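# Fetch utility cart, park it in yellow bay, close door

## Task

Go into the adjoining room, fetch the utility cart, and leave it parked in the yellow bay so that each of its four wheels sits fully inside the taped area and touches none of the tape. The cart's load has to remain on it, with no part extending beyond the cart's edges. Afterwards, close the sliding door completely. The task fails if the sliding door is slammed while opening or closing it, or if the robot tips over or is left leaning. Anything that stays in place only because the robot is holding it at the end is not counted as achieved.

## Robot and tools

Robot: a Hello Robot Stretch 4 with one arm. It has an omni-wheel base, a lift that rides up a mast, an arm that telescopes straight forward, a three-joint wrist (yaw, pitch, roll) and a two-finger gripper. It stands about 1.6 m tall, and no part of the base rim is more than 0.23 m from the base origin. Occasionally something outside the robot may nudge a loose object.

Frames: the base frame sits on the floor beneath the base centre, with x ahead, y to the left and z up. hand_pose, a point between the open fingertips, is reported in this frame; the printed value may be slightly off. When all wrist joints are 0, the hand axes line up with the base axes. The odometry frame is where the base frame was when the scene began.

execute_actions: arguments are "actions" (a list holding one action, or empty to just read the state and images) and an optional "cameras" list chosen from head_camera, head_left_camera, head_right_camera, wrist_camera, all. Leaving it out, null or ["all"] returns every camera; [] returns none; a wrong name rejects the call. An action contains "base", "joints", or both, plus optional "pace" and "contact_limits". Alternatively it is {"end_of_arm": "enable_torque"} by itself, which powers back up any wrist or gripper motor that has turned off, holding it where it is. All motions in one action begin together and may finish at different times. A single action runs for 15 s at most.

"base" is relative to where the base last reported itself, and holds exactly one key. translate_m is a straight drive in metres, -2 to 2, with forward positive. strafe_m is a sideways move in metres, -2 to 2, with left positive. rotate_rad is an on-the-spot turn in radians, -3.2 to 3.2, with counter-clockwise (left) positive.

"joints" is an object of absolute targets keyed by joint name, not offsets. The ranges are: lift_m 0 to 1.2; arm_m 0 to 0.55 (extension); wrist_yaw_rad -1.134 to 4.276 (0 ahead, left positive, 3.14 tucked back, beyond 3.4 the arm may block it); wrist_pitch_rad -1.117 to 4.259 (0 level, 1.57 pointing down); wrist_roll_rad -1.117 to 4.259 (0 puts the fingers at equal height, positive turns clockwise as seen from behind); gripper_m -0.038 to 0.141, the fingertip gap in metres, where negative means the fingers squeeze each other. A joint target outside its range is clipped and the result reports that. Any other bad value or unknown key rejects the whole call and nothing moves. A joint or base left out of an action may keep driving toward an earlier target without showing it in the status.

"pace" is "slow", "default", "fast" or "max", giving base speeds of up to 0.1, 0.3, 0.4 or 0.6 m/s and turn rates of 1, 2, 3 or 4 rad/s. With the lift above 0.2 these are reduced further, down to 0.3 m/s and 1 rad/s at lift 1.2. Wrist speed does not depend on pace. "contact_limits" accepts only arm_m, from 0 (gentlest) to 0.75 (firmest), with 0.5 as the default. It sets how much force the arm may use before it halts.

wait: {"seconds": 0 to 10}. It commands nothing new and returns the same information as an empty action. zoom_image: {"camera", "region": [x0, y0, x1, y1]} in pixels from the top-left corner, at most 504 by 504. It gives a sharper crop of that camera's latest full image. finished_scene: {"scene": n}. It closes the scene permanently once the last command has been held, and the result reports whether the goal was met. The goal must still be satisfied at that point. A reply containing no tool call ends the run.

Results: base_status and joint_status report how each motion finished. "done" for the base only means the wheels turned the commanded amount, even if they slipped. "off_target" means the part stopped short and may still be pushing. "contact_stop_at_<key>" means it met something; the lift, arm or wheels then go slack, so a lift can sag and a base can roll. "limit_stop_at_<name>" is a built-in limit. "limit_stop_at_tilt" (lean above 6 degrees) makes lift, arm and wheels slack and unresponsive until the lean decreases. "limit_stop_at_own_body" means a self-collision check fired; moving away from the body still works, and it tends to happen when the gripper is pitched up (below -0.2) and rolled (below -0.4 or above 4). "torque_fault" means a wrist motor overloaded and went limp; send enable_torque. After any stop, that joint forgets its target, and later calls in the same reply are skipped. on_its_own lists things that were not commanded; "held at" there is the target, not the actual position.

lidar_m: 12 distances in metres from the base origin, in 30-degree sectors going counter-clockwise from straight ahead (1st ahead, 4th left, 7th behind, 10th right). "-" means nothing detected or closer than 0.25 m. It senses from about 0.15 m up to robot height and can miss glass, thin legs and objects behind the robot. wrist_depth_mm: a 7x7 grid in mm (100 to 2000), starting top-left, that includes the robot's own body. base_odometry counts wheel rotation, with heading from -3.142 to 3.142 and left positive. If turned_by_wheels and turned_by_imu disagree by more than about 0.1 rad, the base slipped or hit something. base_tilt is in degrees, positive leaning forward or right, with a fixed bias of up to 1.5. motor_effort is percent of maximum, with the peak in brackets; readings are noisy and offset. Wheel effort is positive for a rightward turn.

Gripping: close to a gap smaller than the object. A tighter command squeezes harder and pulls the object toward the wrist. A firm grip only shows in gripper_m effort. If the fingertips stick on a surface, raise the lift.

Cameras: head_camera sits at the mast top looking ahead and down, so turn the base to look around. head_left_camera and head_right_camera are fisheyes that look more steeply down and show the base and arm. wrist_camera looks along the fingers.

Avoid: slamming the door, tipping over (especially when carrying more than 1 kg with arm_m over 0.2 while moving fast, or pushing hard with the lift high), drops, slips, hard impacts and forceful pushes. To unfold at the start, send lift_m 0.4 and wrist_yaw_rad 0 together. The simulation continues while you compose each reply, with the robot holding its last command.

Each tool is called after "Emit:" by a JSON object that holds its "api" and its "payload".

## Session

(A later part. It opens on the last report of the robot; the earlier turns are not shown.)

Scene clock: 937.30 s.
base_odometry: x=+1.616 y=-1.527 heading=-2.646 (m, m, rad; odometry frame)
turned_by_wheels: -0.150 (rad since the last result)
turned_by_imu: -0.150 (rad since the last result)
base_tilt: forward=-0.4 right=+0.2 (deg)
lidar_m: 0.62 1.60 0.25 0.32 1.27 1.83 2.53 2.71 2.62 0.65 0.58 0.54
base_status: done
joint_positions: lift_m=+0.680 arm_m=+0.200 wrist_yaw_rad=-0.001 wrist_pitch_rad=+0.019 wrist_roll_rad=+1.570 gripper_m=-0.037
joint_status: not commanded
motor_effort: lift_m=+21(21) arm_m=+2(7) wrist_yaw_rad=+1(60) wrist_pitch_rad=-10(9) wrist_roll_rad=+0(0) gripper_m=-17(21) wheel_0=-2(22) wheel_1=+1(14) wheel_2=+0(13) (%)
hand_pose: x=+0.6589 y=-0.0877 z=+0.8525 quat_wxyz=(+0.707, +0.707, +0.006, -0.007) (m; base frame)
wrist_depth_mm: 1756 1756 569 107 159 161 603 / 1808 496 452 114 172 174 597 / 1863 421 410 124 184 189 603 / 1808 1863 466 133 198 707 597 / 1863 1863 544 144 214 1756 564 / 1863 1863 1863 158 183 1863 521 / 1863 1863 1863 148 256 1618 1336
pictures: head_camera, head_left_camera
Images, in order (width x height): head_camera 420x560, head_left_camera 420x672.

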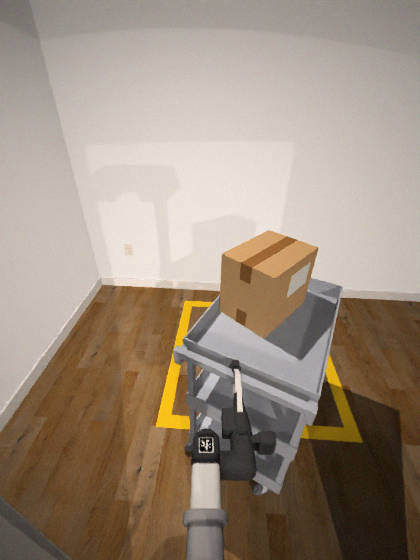

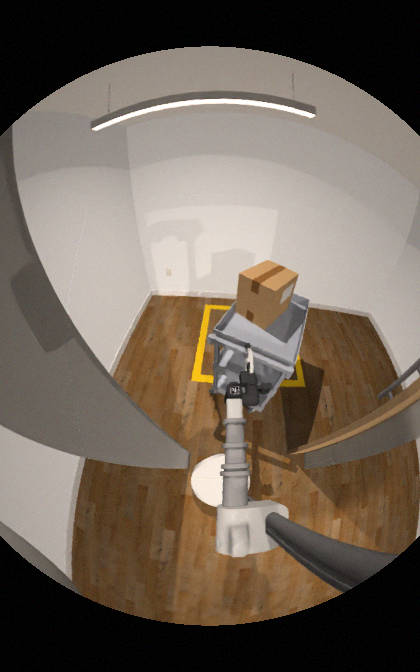

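Emit:
{"api": "execute_actions", "payload": {"actions": [{"base":{"rotate_rad":-0.22},"pace":"slow"}], "cameras": ["head_camera","head_left_camera"]}}

Scene clock: 942.33 s.
base_odometry: x=+1.616 y=-1.527 heading=-2.865 (m, m, rad; odometry frame)
turned_by_wheels: -0.219 (rad since the last result)
turned_by_imu: -0.220 (rad since the last result)
base_tilt: forward=-0.3 right=+0.2 (deg)
lidar_m: 0.60 2.02 0.25 0.26 1.20 1.48 2.55 2.56 2.80 0.71 0.57 0.61
base_status: done
joint_positions: lift_m=+0.680 arm_m=+0.200 wrist_yaw_rad=+0.007 wrist_pitch_rad=+0.019 wrist_roll_rad=+1.570 gripper_m=-0.037
joint_status: not commanded
on_its_own: wrist_yaw_rad is at rest, and its effort (-21) is outside its rest range (-13 to +13)
motor_effort: lift_m=+21(21) arm_m=+2(2) wrist_yaw_rad=-21(56) wrist_pitch_rad=-9(8) wrist_roll_rad=+1(1) gripper_m=-22(24) wheel_0=+5(19) wheel_1=+4(7) wheel_2=+8(15) (%)
hand_pose: x=+0.6596 y=-0.0855 z=+0.8526 quat_wxyz=(+0.707, +0.707, +0.009, -0.004) (m; base frame)
wrist_depth_mm: 1983 1983 1983 157 214 1808 574 / 1983 1983 1921 159 216 732 603 / 1921 1921 1921 161 220 820 603 / 1863 539 462 163 222 831 597 / 1863 466 452 165 225 809 597 / 1808 1808 466 167 183 768 597 / 1808 1756 512 151 231 147 554
pictures: head_camera, head_left_camera
Images, in order (width x height): head_camera 420x560, head_left_camera 420x672.

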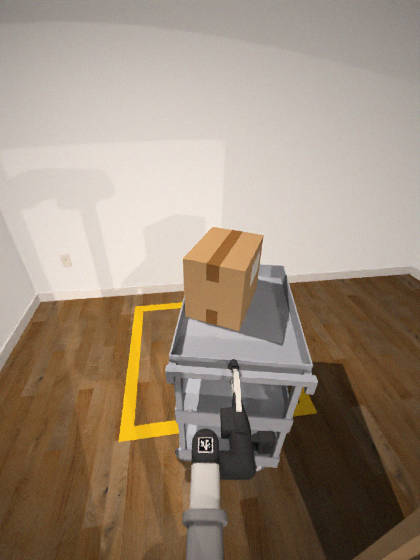

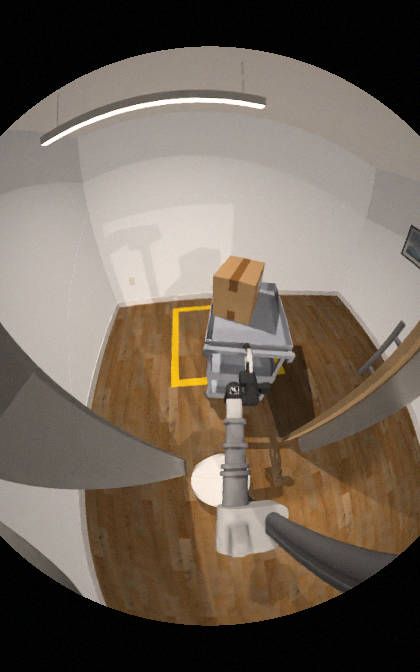

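Emit:
{"api": "execute_actions", "payload": {"actions": [{"base":{"rotate_rad":0.13},"pace":"slow"}], "cameras": []}}

Emit:
{"api": "execute_actions", "payload": {"actions": [{"joints":{"arm_m":0.0},"pace":"slow"}], "cameras": ["head_camera"]}}

Emit:
{"api": "execute_actions", "payload": {"actions": [{"base":{"rotate_rad":-0.05},"pace":"slow"}], "cameras": ["head_camera","head_left_camera"]}}

Scene clock: 954.97 s.
base_odometry: x=+1.616 y=-1.527 heading=-2.735 (m, m, rad; odometry frame)
turned_by_wheels: +0.130 (rad since the last result)
turned_by_imu: +0.129 (rad since the last result)
base_tilt: forward=-0.4 right=+0.3 (deg)
lidar_m: 0.62 1.72 0.25 0.25 1.23 1.66 2.52 2.65 2.65 0.69 0.57 0.58
base_status: done
joint_positions: lift_m=+0.680 arm_m=+0.200 wrist_yaw_rad=+0.001 wrist_pitch_rad=+0.019 wrist_roll_rad=+1.570 gripper_m=-0.037
joint_status: not commanded
motor_effort: lift_m=+21(21) arm_m=+2(2) wrist_yaw_rad=-4(42) wrist_pitch_rad=-11(6) wrist_roll_rad=+1(0) gripper_m=-17(22) wheel_0=+3(14) wheel_1=+0(9) wheel_2=-1(12) (%)
hand_pose: x=+0.6591 y=-0.0872 z=+0.8526 quat_wxyz=(+0.707, +0.707, +0.007, -0.006) (m; base frame)
wrist_depth_mm: 1863 1863 1921 129 183 186 603 / 1921 1863 621 135 190 741 603 / 1863 512 455 141 200 732 597 / 1808 452 442 148 209 768 597 / 1808 1808 488 155 220 768 591 / 1863 1863 525 164 183 1756 554 / 1756 1756 1808 152 244 1618 1308
pictures: none
No camera images: the call's "cameras" was empty. Leave "cameras" out to get every camera's image.

Scene clock: 958.27 s.
base_odometry: x=+1.616 y=-1.527 heading=-2.736 (m, m, rad; odometry frame)
turned_by_wheels: +0.000 (rad since the last result)
turned_by_imu: -0.002 (rad since the last result)
base_tilt: forward=-0.2 right=+0.3 (deg)
lidar_m: 0.41 1.74 0.25 0.25 1.23 1.68 2.54 2.64 2.67 0.70 0.58 0.41
base_status: not commanded
joint_positions: lift_m=+0.680 arm_m=+0.001 wrist_yaw_rad=-0.003 wrist_pitch_rad=+0.020 wrist_roll_rad=+1.570 gripper_m=-0.037
joint_status: all done
motor_effort: lift_m=+21(21) arm_m=-7(10) wrist_yaw_rad=+7(7) wrist_pitch_rad=-12(12) wrist_roll_rad=+0(1) gripper_m=-19(22) wheel_0=-4(4) wheel_1=+0(0) wheel_2=+0(1) (%)
hand_pose: x=+0.4603 y=-0.0883 z=+0.8522 quat_wxyz=(+0.707, +0.707, +0.006, -0.008) (m; base frame)
wrist_depth_mm: - - - 142 196 683 585 / - - - 146 202 732 603 / - - 530 150 208 778 591 / - 445 439 156 216 778 597 / - - 469 160 223 809 597 / - 1983 500 166 182 1863 580 / - 1983 - 168 239 1618 530
pictures: head_camera
Images, in order (width x height): head_camera 420x560.

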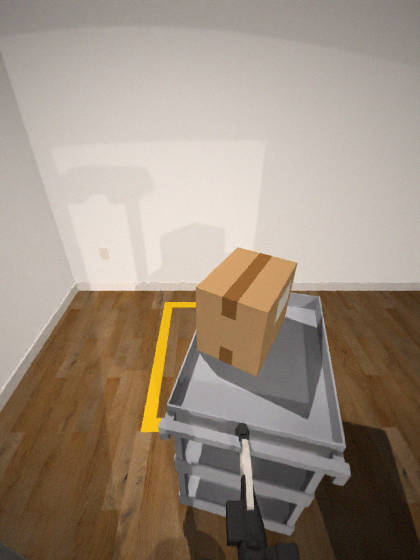

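Scene clock: 959.03 s.
base_odometry: x=+1.616 y=-1.527 heading=-2.784 (m, m, rad; odometry frame)
turned_by_wheels: -0.049 (rad since the last result)
turned_by_imu: -0.049 (rad since the last result)
base_tilt: forward=-0.4 right=+0.2 (deg)
lidar_m: 0.40 0.46 0.25 0.25 1.22 1.60 2.55 2.61 2.71 0.69 0.58 0.43
base_status: done
joint_positions: lift_m=+0.680 arm_m=+0.001 wrist_yaw_rad=+0.005 wrist_pitch_rad=+0.020 wrist_roll_rad=+1.570 gripper_m=-0.037
joint_status: not commanded
on_its_own: wrist_yaw_rad is at rest, and its effort (-17) is outside its rest range (-13 to +13)
motor_effort: lift_m=+21(21) arm_m=-5(7) wrist_yaw_rad=-17(35) wrist_pitch_rad=-10(13) wrist_roll_rad=+1(0) gripper_m=-19(21) wheel_0=+5(9) wheel_1=+3(3) wheel_2=+5(7) (%)
hand_pose: x=+0.4607 y=-0.0860 z=+0.8522 quat_wxyz=(+0.707, +0.707, +0.009, -0.005) (m; base frame)
wrist_depth_mm: - - - 148 204 715 559 / - - - 151 208 768 603 / - - 597 155 213 778 603 / - 477 439 159 218 778 597 / - 477 462 163 224 820 597 / 1983 - 480 167 183 768 585 / 1983 1983 1921 153 236 148 539
pictures: head_camera, head_left_camera
Images, in order (width x height): head_camera 420x560, head_left_camera 420x672.

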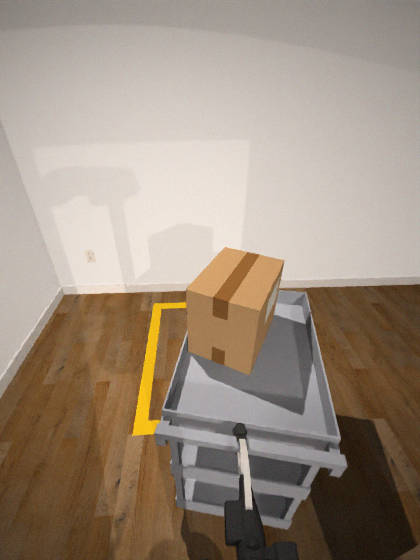

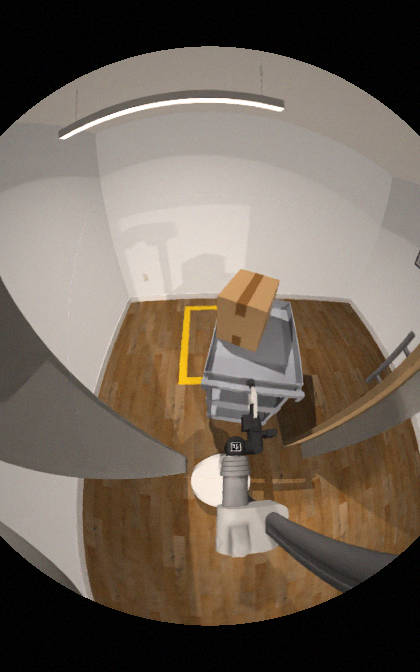

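Emit:
{"api": "execute_actions", "payload": {"actions": []}}

Scene clock: 987.90 s.
base_odometry: x=+1.616 y=-1.527 heading=-2.784 (m, m, rad; odometry frame)
turned_by_wheels: +0.000 (rad since the last result)
turned_by_imu: -0.001 (rad since the last result)
base_tilt: forward=-0.4 right=+0.2 (deg)
lidar_m: 0.41 0.47 0.25 0.25 1.20 1.60 2.53 2.61 2.70 0.70 0.58 0.43
base_status: done
joint_positions: lift_m=+0.680 arm_m=+0.001 wrist_yaw_rad=+0.005 wrist_pitch_rad=+0.020 wrist_roll_rad=+1.570 gripper_m=-0.037
joint_status: not commanded
on_its_own: wrist_yaw_rad is at rest, and its effort (-16) is outside its rest range (-13 to +13)
motor_effort: lift_m=+21(21) arm_m=-5(7) wrist_yaw_rad=-16(35) wrist_pitch_rad=-16(13) wrist_roll_rad=+0(0) gripper_m=-17(21) wheel_0=+5(9) wheel_1=+3(3) wheel_2=+5(7) (%)
hand_pose: x=+0.4607 y=-0.0860 z=+0.8522 quat_wxyz=(+0.707, +0.707, +0.009, -0.005) (m; base frame)
wrist_depth_mm: - - - 148 204 723 559 / - - - 151 208 768 603 / - - 597 155 213 768 603 / - 473 439 159 219 778 597 / - 477 462 163 224 831 597 / - - 480 167 183 768 591 / 1983 - 1983 153 235 148 535
pictures: head_camera, head_left_camera, head_right_camera, wrist_camera
Images, in order (width x height): head_camera 420x560, head_left_camera 420x672, head_right_camera 420x672, wrist_camera 616x392.

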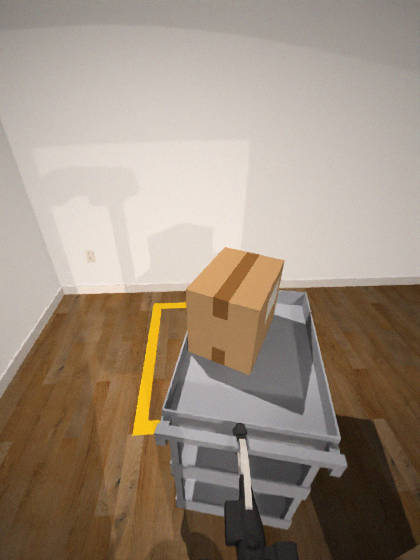

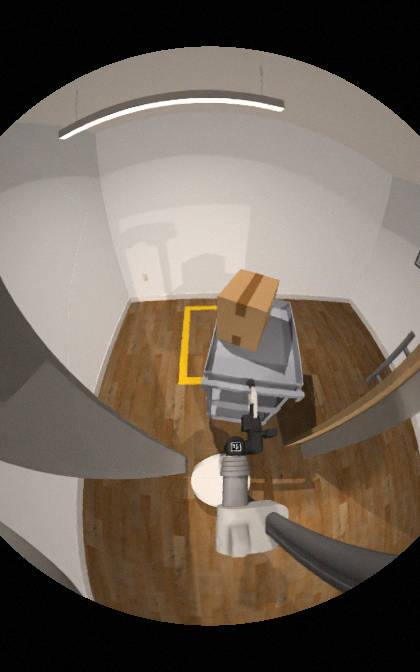

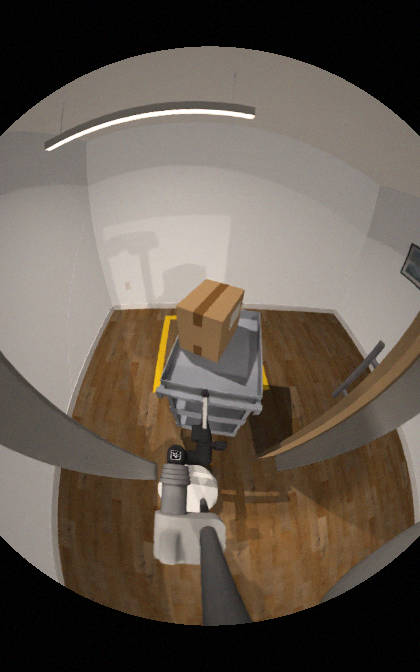

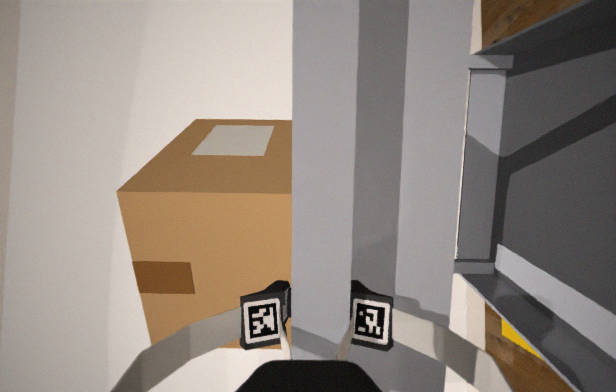

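Emit:
{"api": "execute_actions", "payload": {"actions": [{"base":{"strafe_m":-0.15},"pace":"slow"}], "cameras": ["head_camera","head_right_camera"]}}

Scene clock: 1004.43 s.
base_odometry: x=+1.563 y=-1.387 heading=-2.784 (m, m, rad; odometry frame)
turned_by_wheels: +0.001 (rad since the last result)
turned_by_imu: +0.000 (rad since the last result)
base_tilt: forward=-0.5 right=+0.2 (deg)
lidar_m: 0.38 0.40 0.42 0.40 1.37 1.80 2.53 2.61 2.55 0.55 0.44 0.44
base_status: done
joint_positions: lift_m=+0.680 arm_m=+0.001 wrist_yaw_rad=+0.005 wrist_pitch_rad=+0.020 wrist_roll_rad=+1.570 gripper_m=-0.038
joint_status: not commanded
on_its_own: wrist_yaw_rad is at rest, and its effort (-16) is outside its rest range (-13 to +13)
motor_effort: lift_m=+21(21) arm_m=-3(5) wrist_yaw_rad=-16(32) wrist_pitch_rad=-11(8) wrist_roll_rad=+0(0) gripper_m=-14(19) wheel_0=+6(11) wheel_1=+0(3) wheel_2=+2(3) (%)
hand_pose: x=+0.4604 y=-0.0860 z=+0.8522 quat_wxyz=(+0.707, +0.707, +0.009, -0.005) (m; base frame)
wrist_depth_mm: - - - 178 238 1921 1366 / - - - 176 236 1863 559 / - - - 174 234 798 603 / - - 661 172 232 820 597 / - 473 439 171 229 820 597 / 1983 459 445 168 183 820 591 / - 469 469 153 224 224 597
pictures: head_camera, head_right_camera
Images, in order (width x height): head_camera 420x560, head_right_camera 420x672.

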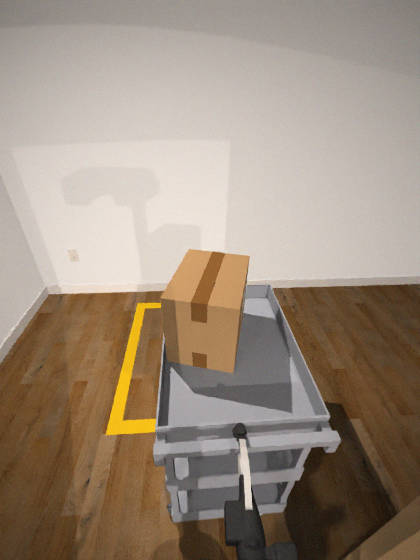

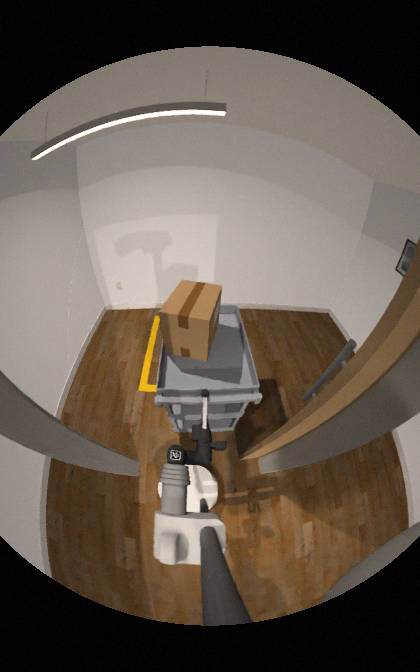

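Emit:
{"api": "execute_actions", "payload": {"actions": [{"base":{"strafe_m":-0.05},"pace":"slow"}], "cameras": []}}

Emit:
{"api": "execute_actions", "payload": {"actions": [{"joints":{"arm_m":0.15},"pace":"slow"}], "cameras": ["head_camera","head_right_camera"]}}

Scene clock: 1017.30 s.
base_odometry: x=+1.546 y=-1.340 heading=-2.784 (m, m, rad; odometry frame)
turned_by_wheels: +0.000 (rad since the last result)
turned_by_imu: -0.001 (rad since the last result)
base_tilt: forward=-0.4 right=+0.2 (deg)
lidar_m: 0.37 0.37 0.44 0.44 1.42 1.85 2.53 2.61 2.49 0.51 0.41 0.44
base_status: done
joint_positions: lift_m=+0.680 arm_m=+0.001 wrist_yaw_rad=+0.004 wrist_pitch_rad=+0.020 wrist_roll_rad=+1.570 gripper_m=-0.038
joint_status: not commanded
on_its_own: wrist_yaw_rad is at rest, and its effort (-14) is outside its rest range (-13 to +13)
motor_effort: lift_m=+21(21) arm_m=-3(3) wrist_yaw_rad=-14(22) wrist_pitch_rad=-11(10) wrist_roll_rad=-1(0) gripper_m=-18(18) wheel_0=+5(10) wheel_1=-2(6) wheel_2=+0(2) (%)
hand_pose: x=+0.4603 y=-0.0862 z=+0.8522 quat_wxyz=(+0.707, +0.707, +0.008, -0.006) (m; base frame)
wrist_depth_mm: - - - 190 252 - 1366 / - - - 185 247 - 554 / - - - 180 241 831 591 / - - - 177 236 820 597 / - - 455 173 231 820 597 / 1983 445 436 169 183 809 597 / - 449 452 153 221 220 591
pictures: none
No camera images: the call's "cameras" was empty. Leave "cameras" out to get every camera's image.

Scene clock: 1020.10 s.
base_odometry: x=+1.546 y=-1.340 heading=-2.784 (m, m, rad; odometry frame)
turned_by_wheels: -0.001 (rad since the last result)
turned_by_imu: -0.001 (rad since the last result)
base_tilt: forward=-0.4 right=+0.2 (deg)
lidar_m: 0.51 2.12 0.47 0.45 1.42 1.88 2.52 2.60 2.48 0.50 0.39 0.58
base_status: not commanded
joint_positions: lift_m=+0.680 arm_m=+0.149 wrist_yaw_rad=-0.005 wrist_pitch_rad=+0.019 wrist_roll_rad=+1.570 gripper_m=-0.038
joint_status: all done
motor_effort: lift_m=+21(21) arm_m=+7(10) wrist_yaw_rad=+11(13) wrist_pitch_rad=-9(12) wrist_roll_rad=+0(0) gripper_m=-17(20) wheel_0=+0(5) wheel_1=-2(2) wheel_2=-2(2) (%)
hand_pose: x=+0.6077 y=-0.0888 z=+0.8524 quat_wxyz=(+0.707, +0.707, +0.005, -0.008) (m; base frame)
wrist_depth_mm: 1983 1983 1983 204 270 1756 1281 / 1983 1983 1921 196 260 1921 1308 / 1921 1983 1983 187 250 1921 569 / 1921 1921 1921 181 240 854 597 / 1863 1921 559 175 233 820 591 / 1921 436 433 169 182 798 597 / 1921 436 436 148 217 217 585
pictures: head_camera, head_right_camera
Images, in order (width x height): head_camera 420x560, head_right_camera 420x672.

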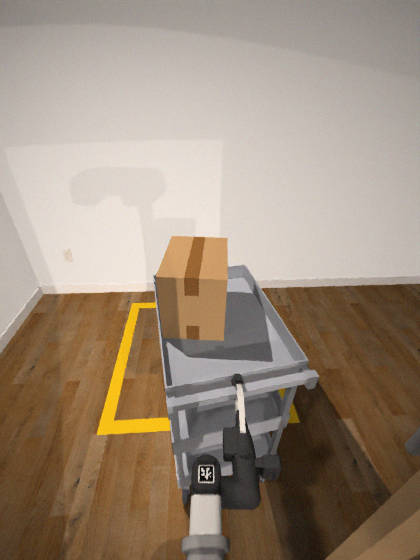

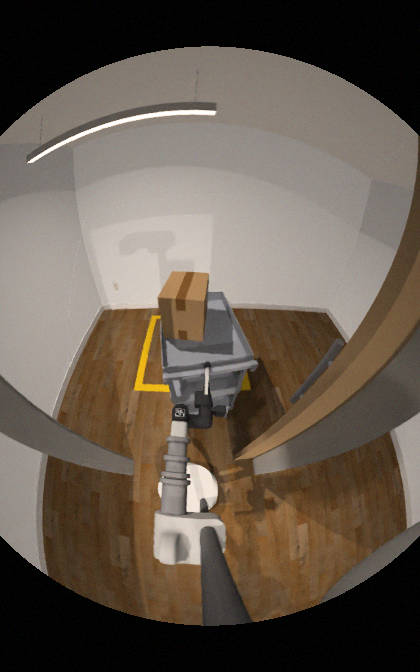

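Emit:
{"api": "execute_actions", "payload": {"actions": [{"joints":{"arm_m":0.25},"base":{"strafe_m":0.05},"pace":"slow"}], "cameras": ["head_camera","head_right_camera"]}}

Scene clock: 1028.50 s.
base_odometry: x=+1.563 y=-1.387 heading=-2.784 (m, m, rad; odometry frame)
turned_by_wheels: +0.000 (rad since the last result)
turned_by_imu: -0.002 (rad since the last result)
base_tilt: forward=-0.4 right=+0.3 (deg)
lidar_m: 0.61 2.03 0.41 0.40 1.37 1.81 2.55 2.61 2.54 0.53 0.45 0.70
base_status: done
joint_positions: lift_m=+0.680 arm_m=+0.249 wrist_yaw_rad=+0.001 wrist_pitch_rad=+0.019 wrist_roll_rad=+1.570 gripper_m=-0.038
joint_status: all done
motor_effort: lift_m=+21(21) arm_m=+7(7) wrist_yaw_rad=-5(26) wrist_pitch_rad=-8(9) wrist_roll_rad=+1(1) gripper_m=-18(17) wheel_0=+3(10) wheel_1=+4(6) wheel_2=-2(4) (%)
hand_pose: x=+0.7082 y=-0.0871 z=+0.8526 quat_wxyz=(+0.707, +0.707, +0.007, -0.006) (m; base frame)
wrist_depth_mm: 1863 1863 1863 195 257 1863 1336 / 1863 1863 1863 188 250 1756 1281 / 1863 1863 1808 183 245 1808 580 / 1808 1756 1808 178 237 842 597 / 1808 1808 480 173 231 820 591 / 1756 442 436 169 183 809 597 / 1808 445 442 148 219 218 591
pictures: head_camera, head_right_camera
Images, in order (width x height): head_camera 420x560, head_right_camera 420x672.

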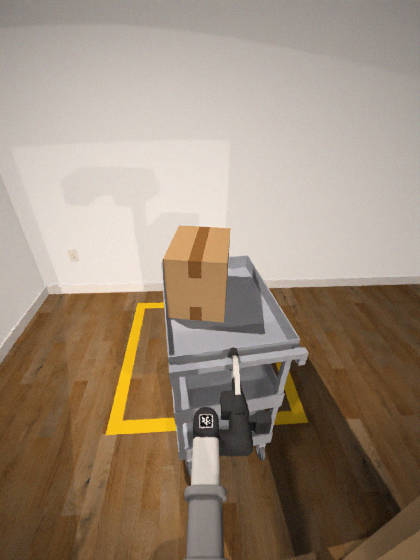

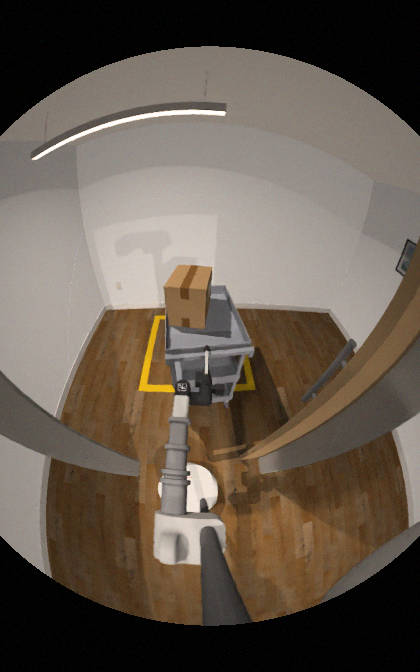

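Emit:
{"api": "execute_actions", "payload": {"actions": [{"joints":{"arm_m":0.36},"base":{"strafe_m":0.04},"pace":"slow"}], "cameras": ["head_camera","head_right_camera"]}}

Scene clock: 1036.03 s.
base_odometry: x=+1.577 y=-1.424 heading=-2.784 (m, m, rad; odometry frame)
turned_by_wheels: +0.000 (rad since the last result)
turned_by_imu: -0.002 (rad since the last result)
base_tilt: forward=-0.4 right=+0.1 (deg)
lidar_m: 0.71 1.98 0.36 0.34 1.31 1.74 2.54 2.60 2.58 0.58 0.49 0.80
base_status: done
joint_positions: lift_m=+0.680 arm_m=+0.359 wrist_yaw_rad=+0.001 wrist_pitch_rad=+0.018 wrist_roll_rad=+1.570 gripper_m=-0.038
joint_status: all done
motor_effort: lift_m=+21(21) arm_m=+7(10) wrist_yaw_rad=-5(32) wrist_pitch_rad=-7(7) wrist_roll_rad=+0(0) gripper_m=-19(18) wheel_0=+1(10) wheel_1=+3(6) wheel_2=-1(4) (%)
hand_pose: x=+0.8182 y=-0.0872 z=+0.8527 quat_wxyz=(+0.707, +0.707, +0.007, -0.006) (m; base frame)
wrist_depth_mm: 1756 1756 1708 190 254 1756 1366 / 1756 1756 1756 186 248 1708 554 / 1708 1708 1661 181 242 831 591 / 1708 1661 1661 177 236 831 597 / 1661 1661 462 173 231 831 591 / 1661 442 439 169 183 809 591 / 1661 445 449 149 220 219 597
pictures: head_camera, head_right_camera
Images, in order (width x height): head_camera 420x560, head_right_camera 420x672.

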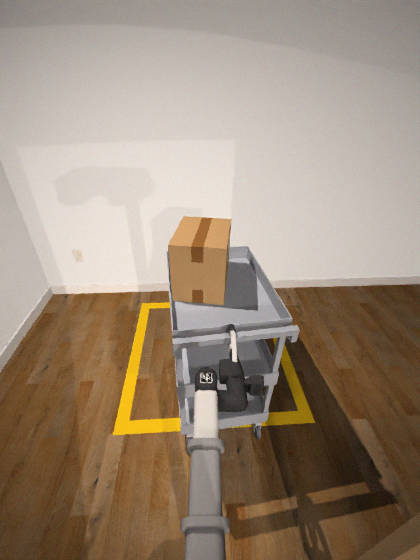

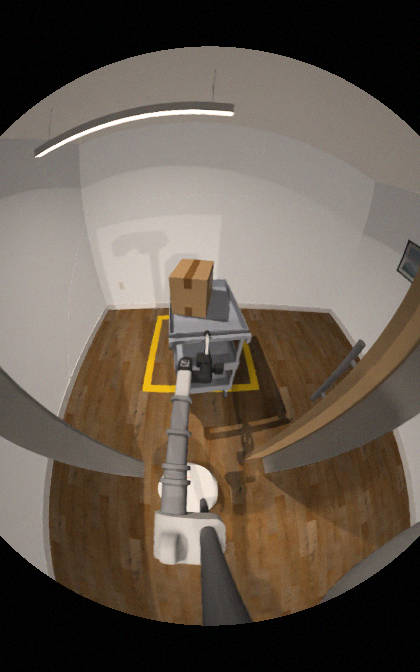

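Emit:
{"api": "execute_actions", "payload": {"actions": [{"joints":{"arm_m":0.50},"base":{"strafe_m":0.03},"pace":"slow"}], "cameras": ["head_camera","head_right_camera"]}}

Emit:
{"api": "zoom_image", "payload": {"camera": "head_camera", "region": [90,220,350,460]}}

Scene clock: 1042.43 s.
base_odometry: x=+1.588 y=-1.452 heading=-2.783 (m, m, rad; odometry frame)
turned_by_wheels: +0.000 (rad since the last result)
turned_by_imu: -0.002 (rad since the last result)
base_tilt: forward=-0.3 right=+0.2 (deg)
lidar_m: 0.86 1.92 0.33 0.32 1.30 1.71 2.54 2.62 2.61 0.62 0.50 0.96
base_status: done
joint_positions: lift_m=+0.680 arm_m=+0.499 wrist_yaw_rad=+0.002 wrist_pitch_rad=+0.018 wrist_roll_rad=+1.570 gripper_m=-0.038
joint_status: all done
motor_effort: lift_m=+21(21) arm_m=+7(9) wrist_yaw_rad=-7(31) wrist_pitch_rad=-6(7) wrist_roll_rad=+0(0) gripper_m=-17(16) wheel_0=+1(10) wheel_1=+3(4) wheel_2=-1(6) (%)
hand_pose: x=+0.9582 y=-0.0870 z=+0.8528 quat_wxyz=(+0.707, +0.707, +0.007, -0.006) (m; base frame)
wrist_depth_mm: 1618 1618 1576 190 255 1618 1366 / 1618 1618 1576 186 248 1537 878 / 1576 1576 1537 181 242 842 585 / 1576 1537 1537 177 236 842 603 / 1537 1537 462 173 231 820 597 / 1537 445 436 169 183 809 597 / 1499 445 449 150 220 219 591
pictures: head_camera, head_right_camera
Images, in order (width x height): head_camera 420x560, head_right_camera 420x672.

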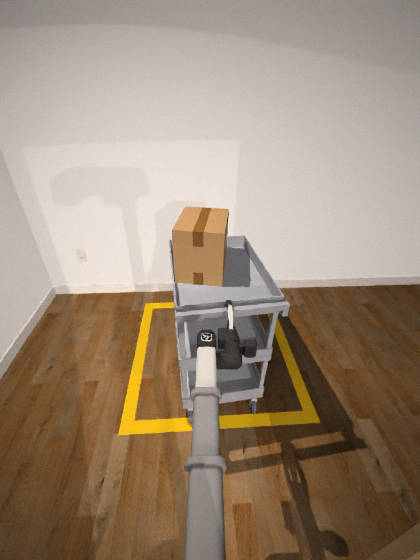

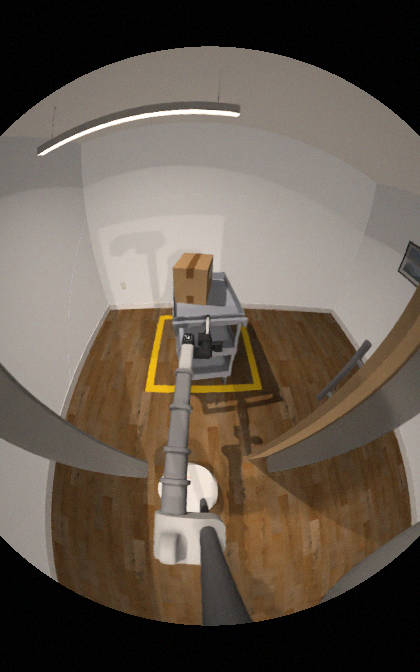

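Region (90, 220, 350, 460) of head_camera's 420x560 image, scaled by 1.938, with more detail than that image has; it fills the top 465 rows of this view, and the rest is white.

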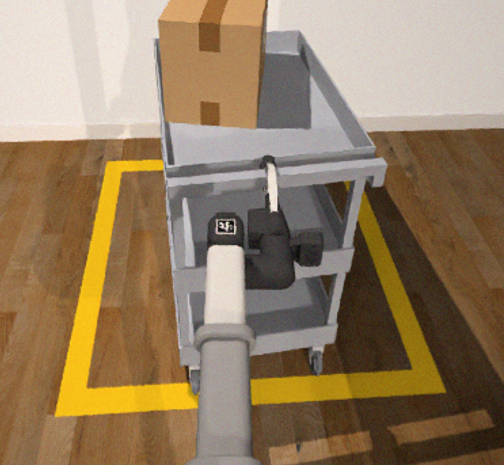

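Emit:
{"api": "execute_actions", "payload": {"actions": [{"joints":{"arm_m":0.545},"base":{"strafe_m":0.04},"pace":"slow"}], "cameras": []}}

Emit:
{"api": "execute_actions", "payload": {"actions": [{"base":{"translate_m":0.06},"pace":"slow"}], "cameras": ["head_camera","head_right_camera"]}}

Emit:
{"api": "zoom_image", "payload": {"camera": "head_camera", "region": [90,220,350,460]}}

Scene clock: 1057.13 s.
base_odometry: x=+1.602 y=-1.490 heading=-2.783 (m, m, rad; odometry frame)
turned_by_wheels: +0.000 (rad since the last result)
turned_by_imu: -0.002 (rad since the last result)
base_tilt: forward=-0.4 right=+0.2 (deg)
lidar_m: 0.91 1.90 0.29 0.28 1.25 1.65 2.53 2.62 2.65 0.66 0.56 0.98
base_status: done
joint_positions: lift_m=+0.680 arm_m=+0.544 wrist_yaw_rad=-0.004 wrist_pitch_rad=+0.018 wrist_roll_rad=+1.570 gripper_m=-0.038
joint_status: all done
motor_effort: lift_m=+21(21) arm_m=+7(9) wrist_yaw_rad=+8(33) wrist_pitch_rad=-7(5) wrist_roll_rad=+0(0) gripper_m=-18(19) wheel_0=-3(11) wheel_1=+2(8) wheel_2=-2(6) (%)
hand_pose: x=+1.0029 y=-0.0884 z=+0.8528 quat_wxyz=(+0.707, +0.707, +0.005, -0.008) (m; base frame)
wrist_depth_mm: 1537 1537 1537 186 249 1499 1366 / 1499 1537 1537 182 244 1499 564 / 1537 1537 1499 178 239 831 597 / 1499 1499 1537 175 235 820 597 / 1499 530 436 172 230 820 597 / 1464 449 439 168 183 809 591 / 1430 452 455 149 221 219 591
pictures: none
No camera images: the call's "cameras" was empty. Leave "cameras" out to get every camera's image.

Scene clock: 1058.97 s.
base_odometry: x=+1.546 y=-1.511 heading=-2.783 (m, m, rad; odometry frame)
turned_by_wheels: +0.001 (rad since the last result)
turned_by_imu: +0.000 (rad since the last result)
base_tilt: forward=-0.4 right=+0.2 (deg)
lidar_m: 0.90 1.88 0.29 0.28 1.25 1.67 2.60 2.65 2.66 0.65 0.52 1.00
base_status: done
joint_positions: lift_m=+0.680 arm_m=+0.544 wrist_yaw_rad=+0.001 wrist_pitch_rad=+0.018 wrist_roll_rad=+1.570 gripper_m=-0.038
joint_status: not commanded
motor_effort: lift_m=+21(21) arm_m=+6(6) wrist_yaw_rad=-5(13) wrist_pitch_rad=-7(5) wrist_roll_rad=+0(0) gripper_m=-19(18) wheel_0=+7(7) wheel_1=+4(5) wheel_2=-3(10) (%)
hand_pose: x=+1.0033 y=-0.0872 z=+0.8528 quat_wxyz=(+0.707, +0.707, +0.007, -0.006) (m; base frame)
wrist_depth_mm: 1499 1499 1464 186 249 1464 1366 / 1464 1464 1464 182 244 1464 569 / 1464 1430 1464 179 239 842 597 / 1464 1430 1430 176 235 820 597 / 1397 488 442 172 230 820 597 / 1430 449 436 168 183 809 591 / 1366 449 452 150 220 220 591
pictures: head_camera, head_right_camera
Images, in order (width x height): head_camera 420x560, head_right_camera 420x672.

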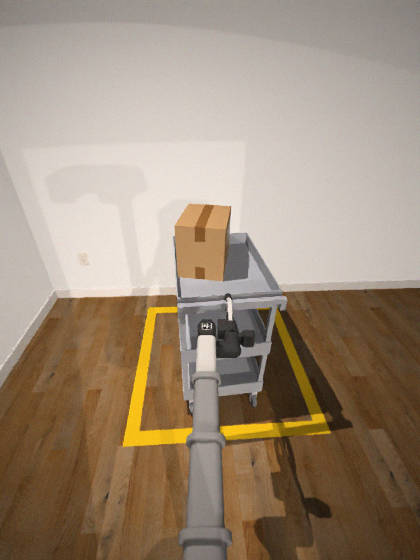

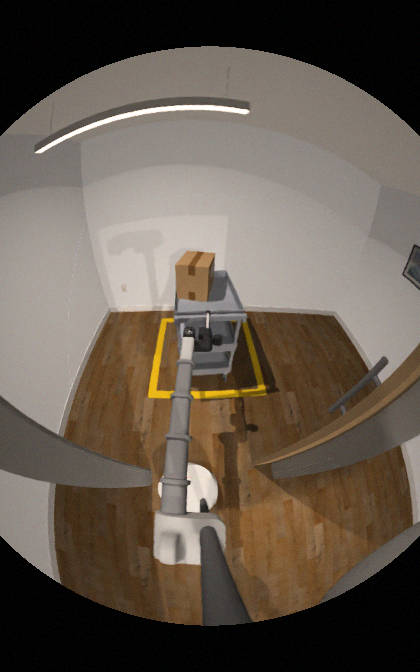

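Region (90, 220, 350, 460) of head_camera's 420x560 image, scaled by 1.938, with more detail than that image has; it fills the top 465 rows of this view, and the rest is white.

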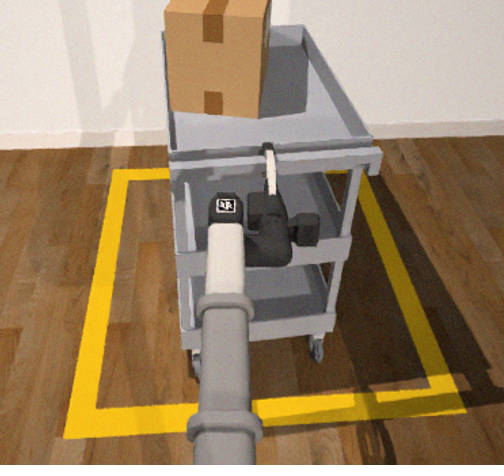

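Emit:
{"api": "execute_actions", "payload": {"actions": [{"joints":{"gripper_m":0.09}}], "cameras": []}}

Emit:
{"api": "execute_actions", "payload": {"actions": [{"joints":{"arm_m":0.0}}], "cameras": ["head_camera","head_left_camera","head_right_camera"]}}

Emit:
{"api": "zoom_image", "payload": {"camera": "head_camera", "region": [90,220,350,460]}}

Scene clock: 1070.33 s.
base_odometry: x=+1.546 y=-1.511 heading=-2.783 (m, m, rad; odometry frame)
turned_by_wheels: +0.000 (rad since the last result)
turned_by_imu: -0.002 (rad since the last result)
base_tilt: forward=-0.3 right=+0.1 (deg)
lidar_m: 0.91 1.88 0.31 0.28 1.24 1.66 2.60 2.68 2.65 0.64 0.52 1.01
base_status: not commanded
joint_positions: lift_m=+0.680 arm_m=+0.544 wrist_yaw_rad=+0.001 wrist_pitch_rad=+0.018 wrist_roll_rad=+1.570 gripper_m=+0.090
joint_status: all done
motor_effort: lift_m=+21(21) arm_m=+6(7) wrist_yaw_rad=-5(5) wrist_pitch_rad=-6(5) wrist_roll_rad=+0(0) gripper_m=-2(21) wheel_0=+6(7) wheel_1=+3(4) wheel_2=-3(3) (%)
hand_pose: x=+1.0034 y=-0.0871 z=+0.8528 quat_wxyz=(+0.707, +0.707, +0.007, -0.006) (m; base frame)
wrist_depth_mm: 1499 1464 1499 196 258 1430 1366 / 1464 1464 1430 191 254 1430 564 / 1464 1430 1464 188 248 842 597 / 1464 1430 1430 185 242 854 597 / 1430 1430 449 180 237 842 591 / 1430 459 449 177 200 820 597 / 1397 466 459 153 228 715 591
pictures: none
No camera images: the call's "cameras" was empty. Leave "cameras" out to get every camera's image.

Scene clock: 1072.97 s.
base_odometry: x=+1.546 y=-1.511 heading=-2.783 (m, m, rad; odometry frame)
turned_by_wheels: +0.000 (rad since the last result)
turned_by_imu: -0.001 (rad since the last result)
base_tilt: forward=-0.4 right=+0.2 (deg)
lidar_m: 0.92 1.87 0.29 0.27 1.25 1.65 2.59 2.66 2.65 0.65 0.52 1.01
base_status: not commanded
joint_positions: lift_m=+0.680 arm_m=+0.001 wrist_yaw_rad=+0.000 wrist_pitch_rad=+0.018 wrist_roll_rad=+1.570 gripper_m=+0.090
joint_status: all done
motor_effort: lift_m=+21(21) arm_m=-5(8) wrist_yaw_rad=-2(12) wrist_pitch_rad=-9(6) wrist_roll_rad=+0(1) gripper_m=-2(3) wheel_0=+2(6) wheel_1=+1(3) wheel_2=-1(3) (%)
hand_pose: x=+0.4603 y=-0.0875 z=+0.8527 quat_wxyz=(+0.707, +0.707, +0.006, -0.007) (m; base frame)
wrist_depth_mm: - - - - - 1983 1397 / - - - 1983 - - 1366 / - - - 1983 1983 809 991 / 1983 1983 1983 1060 1430 798 1118 / 1983 1983 1983 991 1983 960 1118 / 1921 1983 199 1008 211 759 1042 / 1983 1921 1983 144 1921 1618 1336
pictures: head_camera, head_left_camera, head_right_camera
Images, in order (width x height): head_camera 420x560, head_left_camera 420x672, head_right_camera 420x672.

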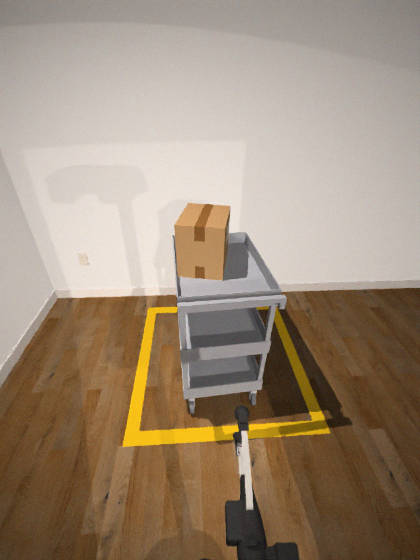

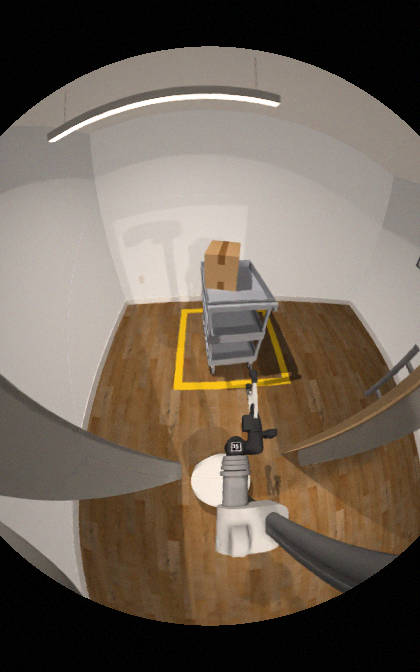

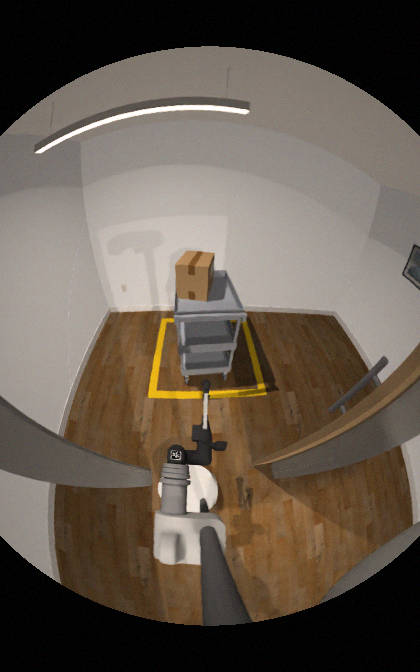

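Region (90, 220, 350, 460) of head_camera's 420x560 image, scaled by 1.938, with more detail than that image has; it fills the top 465 rows of this view, and the rest is white.

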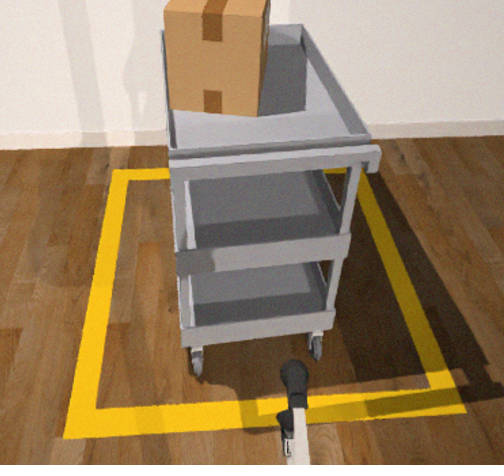

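Emit:
{"api": "execute_actions", "payload": {"actions": [{"base":{"strafe_m":-0.1},"joints":{"lift_m":1.0,"wrist_roll_rad":0,"wrist_yaw_rad":2.4,"gripper_m":0.06}}], "cameras": []}}

Emit:
{"api": "execute_actions", "payload": {"actions": [{"base":{"translate_m":0.33}}], "cameras": []}}

Emit:
{"api": "execute_actions", "payload": {"actions": [{"base":{"rotate_rad":-1.5}}]}}

Scene clock: 1094.70 s.
base_odometry: x=+1.511 y=-1.417 heading=-2.783 (m, m, rad; odometry frame)
turned_by_wheels: +0.000 (rad since the last result)
turned_by_imu: -0.001 (rad since the last result)
base_tilt: forward=-0.4 right=+0.3 (deg)
lidar_m: 0.93 2.04 0.41 0.37 1.36 1.78 2.60 2.66 2.55 0.55 0.43 2.27
base_status: done
joint_positions: lift_m=+1.000 arm_m=+0.001 wrist_yaw_rad=+2.400 wrist_pitch_rad=+0.018 wrist_roll_rad=+0.000 gripper_m=+0.060
joint_status: all done
motor_effort: lift_m=+22(25) arm_m=-5(5) wrist_yaw_rad=-2(5) wrist_pitch_rad=-8(7) wrist_roll_rad=-1(7) gripper_m=-2(6) wheel_0=+0(8) wheel_1=-1(9) wheel_2=+0(1) (%)
hand_pose: x=+0.0182 y=+0.2593 z=+1.1726 quat_wxyz=(+0.362, -0.008, +0.004, +0.932) (m; base frame)
wrist_depth_mm: - - - 1808 1464 294 258 / - - - 1808 1464 294 259 / - - - 1808 1464 294 259 / - - - 1808 1464 294 259 / - - - 1808 1464 293 258 / - - 196 1808 195 294 258 / - - - 143 345 281 258
pictures: none
No camera images: the call's "cameras" was empty. Leave "cameras" out to get every camera's image.

Scene clock: 1097.27 s.
base_odometry: x=+1.202 y=-1.533 heading=-2.783 (m, m, rad; odometry frame)
turned_by_wheels: +0.000 (rad since the last result)
turned_by_imu: -0.001 (rad since the last result)
base_tilt: forward=-0.3 right=+0.2 (deg)
lidar_m: 0.59 0.59 1.43 0.97 0.44 2.01 2.93 3.00 0.40 0.39 2.41 0.67
base_status: done
joint_positions: lift_m=+1.000 arm_m=+0.001 wrist_yaw_rad=+2.400 wrist_pitch_rad=+0.018 wrist_roll_rad=+0.000 gripper_m=+0.060
joint_status: not commanded
motor_effort: lift_m=+22(22) arm_m=-5(5) wrist_yaw_rad=-2(2) wrist_pitch_rad=-8(7) wrist_roll_rad=-1(2) gripper_m=+1(4) wheel_0=+0(7) wheel_1=+0(5) wheel_2=+1(10) (%)
hand_pose: x=+0.0182 y=+0.2593 z=+1.1726 quat_wxyz=(+0.362, -0.008, +0.004, +0.932) (m; base frame)
wrist_depth_mm: - - - 525 707 1008 1118 / - - - 530 699 1008 1118 / - - - 530 715 1008 1098 / - - - 535 715 1008 1098 / - - - 530 707 1025 1098 / - - 196 530 195 1025 1098 / - - 597 143 715 1025 1098
pictures: none
No camera images: the call's "cameras" was empty. Leave "cameras" out to get every camera's image.

Scene clock: 1099.50 s.
base_odometry: x=+1.202 y=-1.533 heading=+2.000 (m, m, rad; odometry frame)
turned_by_wheels: -1.500 (rad since the last result)
turned_by_imu: -1.510 (rad since the last result)
base_tilt: forward=-0.4 right=+0.2 (deg)
lidar_m: 0.43 2.46 0.66 0.60 0.63 1.42 0.70 0.45 1.96 2.88 3.03 0.39
base_status: done
joint_positions: lift_m=+1.000 arm_m=+0.001 wrist_yaw_rad=+2.400 wrist_pitch_rad=+0.018 wrist_roll_rad=+0.000 gripper_m=+0.060
joint_status: not commanded
motor_effort: lift_m=+21(22) arm_m=-5(5) wrist_yaw_rad=-2(2) wrist_pitch_rad=-6(7) wrist_roll_rad=-1(1) gripper_m=-4(2) wheel_0=+0(5) wheel_1=+1(11) wheel_2=+3(7) (%)
hand_pose: x=+0.0182 y=+0.2593 z=+1.1726 quat_wxyz=(+0.362, -0.008, +0.004, +0.932) (m; base frame)
wrist_depth_mm: 1308 1499 1808 - - 1756 1499 / 1308 1499 1756 - - 1756 1499 / 1308 1537 1756 - - 1808 1537 / 1336 1537 1756 - - 1756 1499 / 1336 1537 1808 - - 1756 1464 / 1308 1537 196 - 195 842 691 / 1336 1464 1756 143 - 768 699
pictures: head_camera, head_left_camera, head_right_camera, wrist_camera
Images, in order (width x height): head_camera 420x560, head_left_camera 420x672, head_right_camera 420x672, wrist_camera 616x392.

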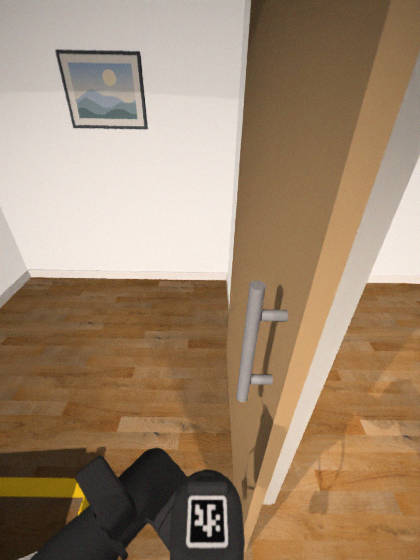

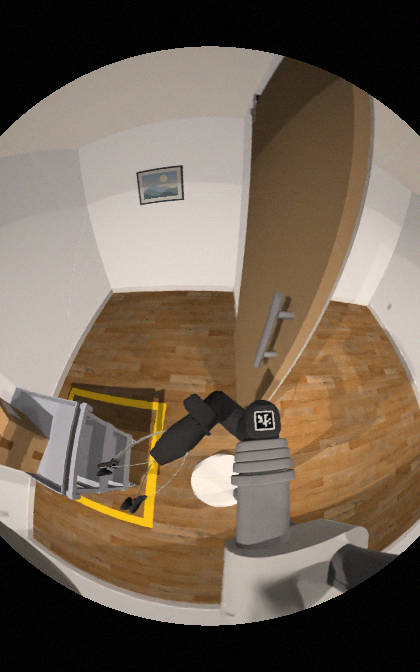

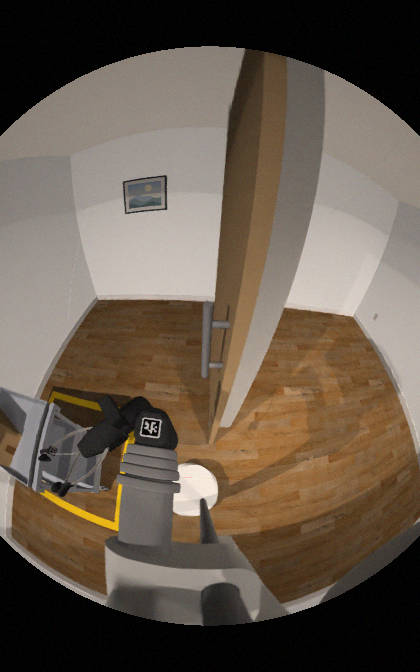

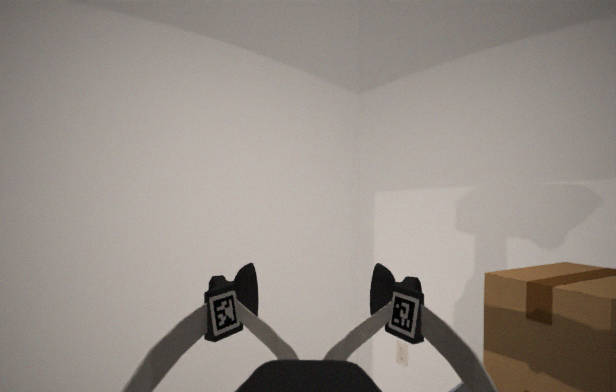

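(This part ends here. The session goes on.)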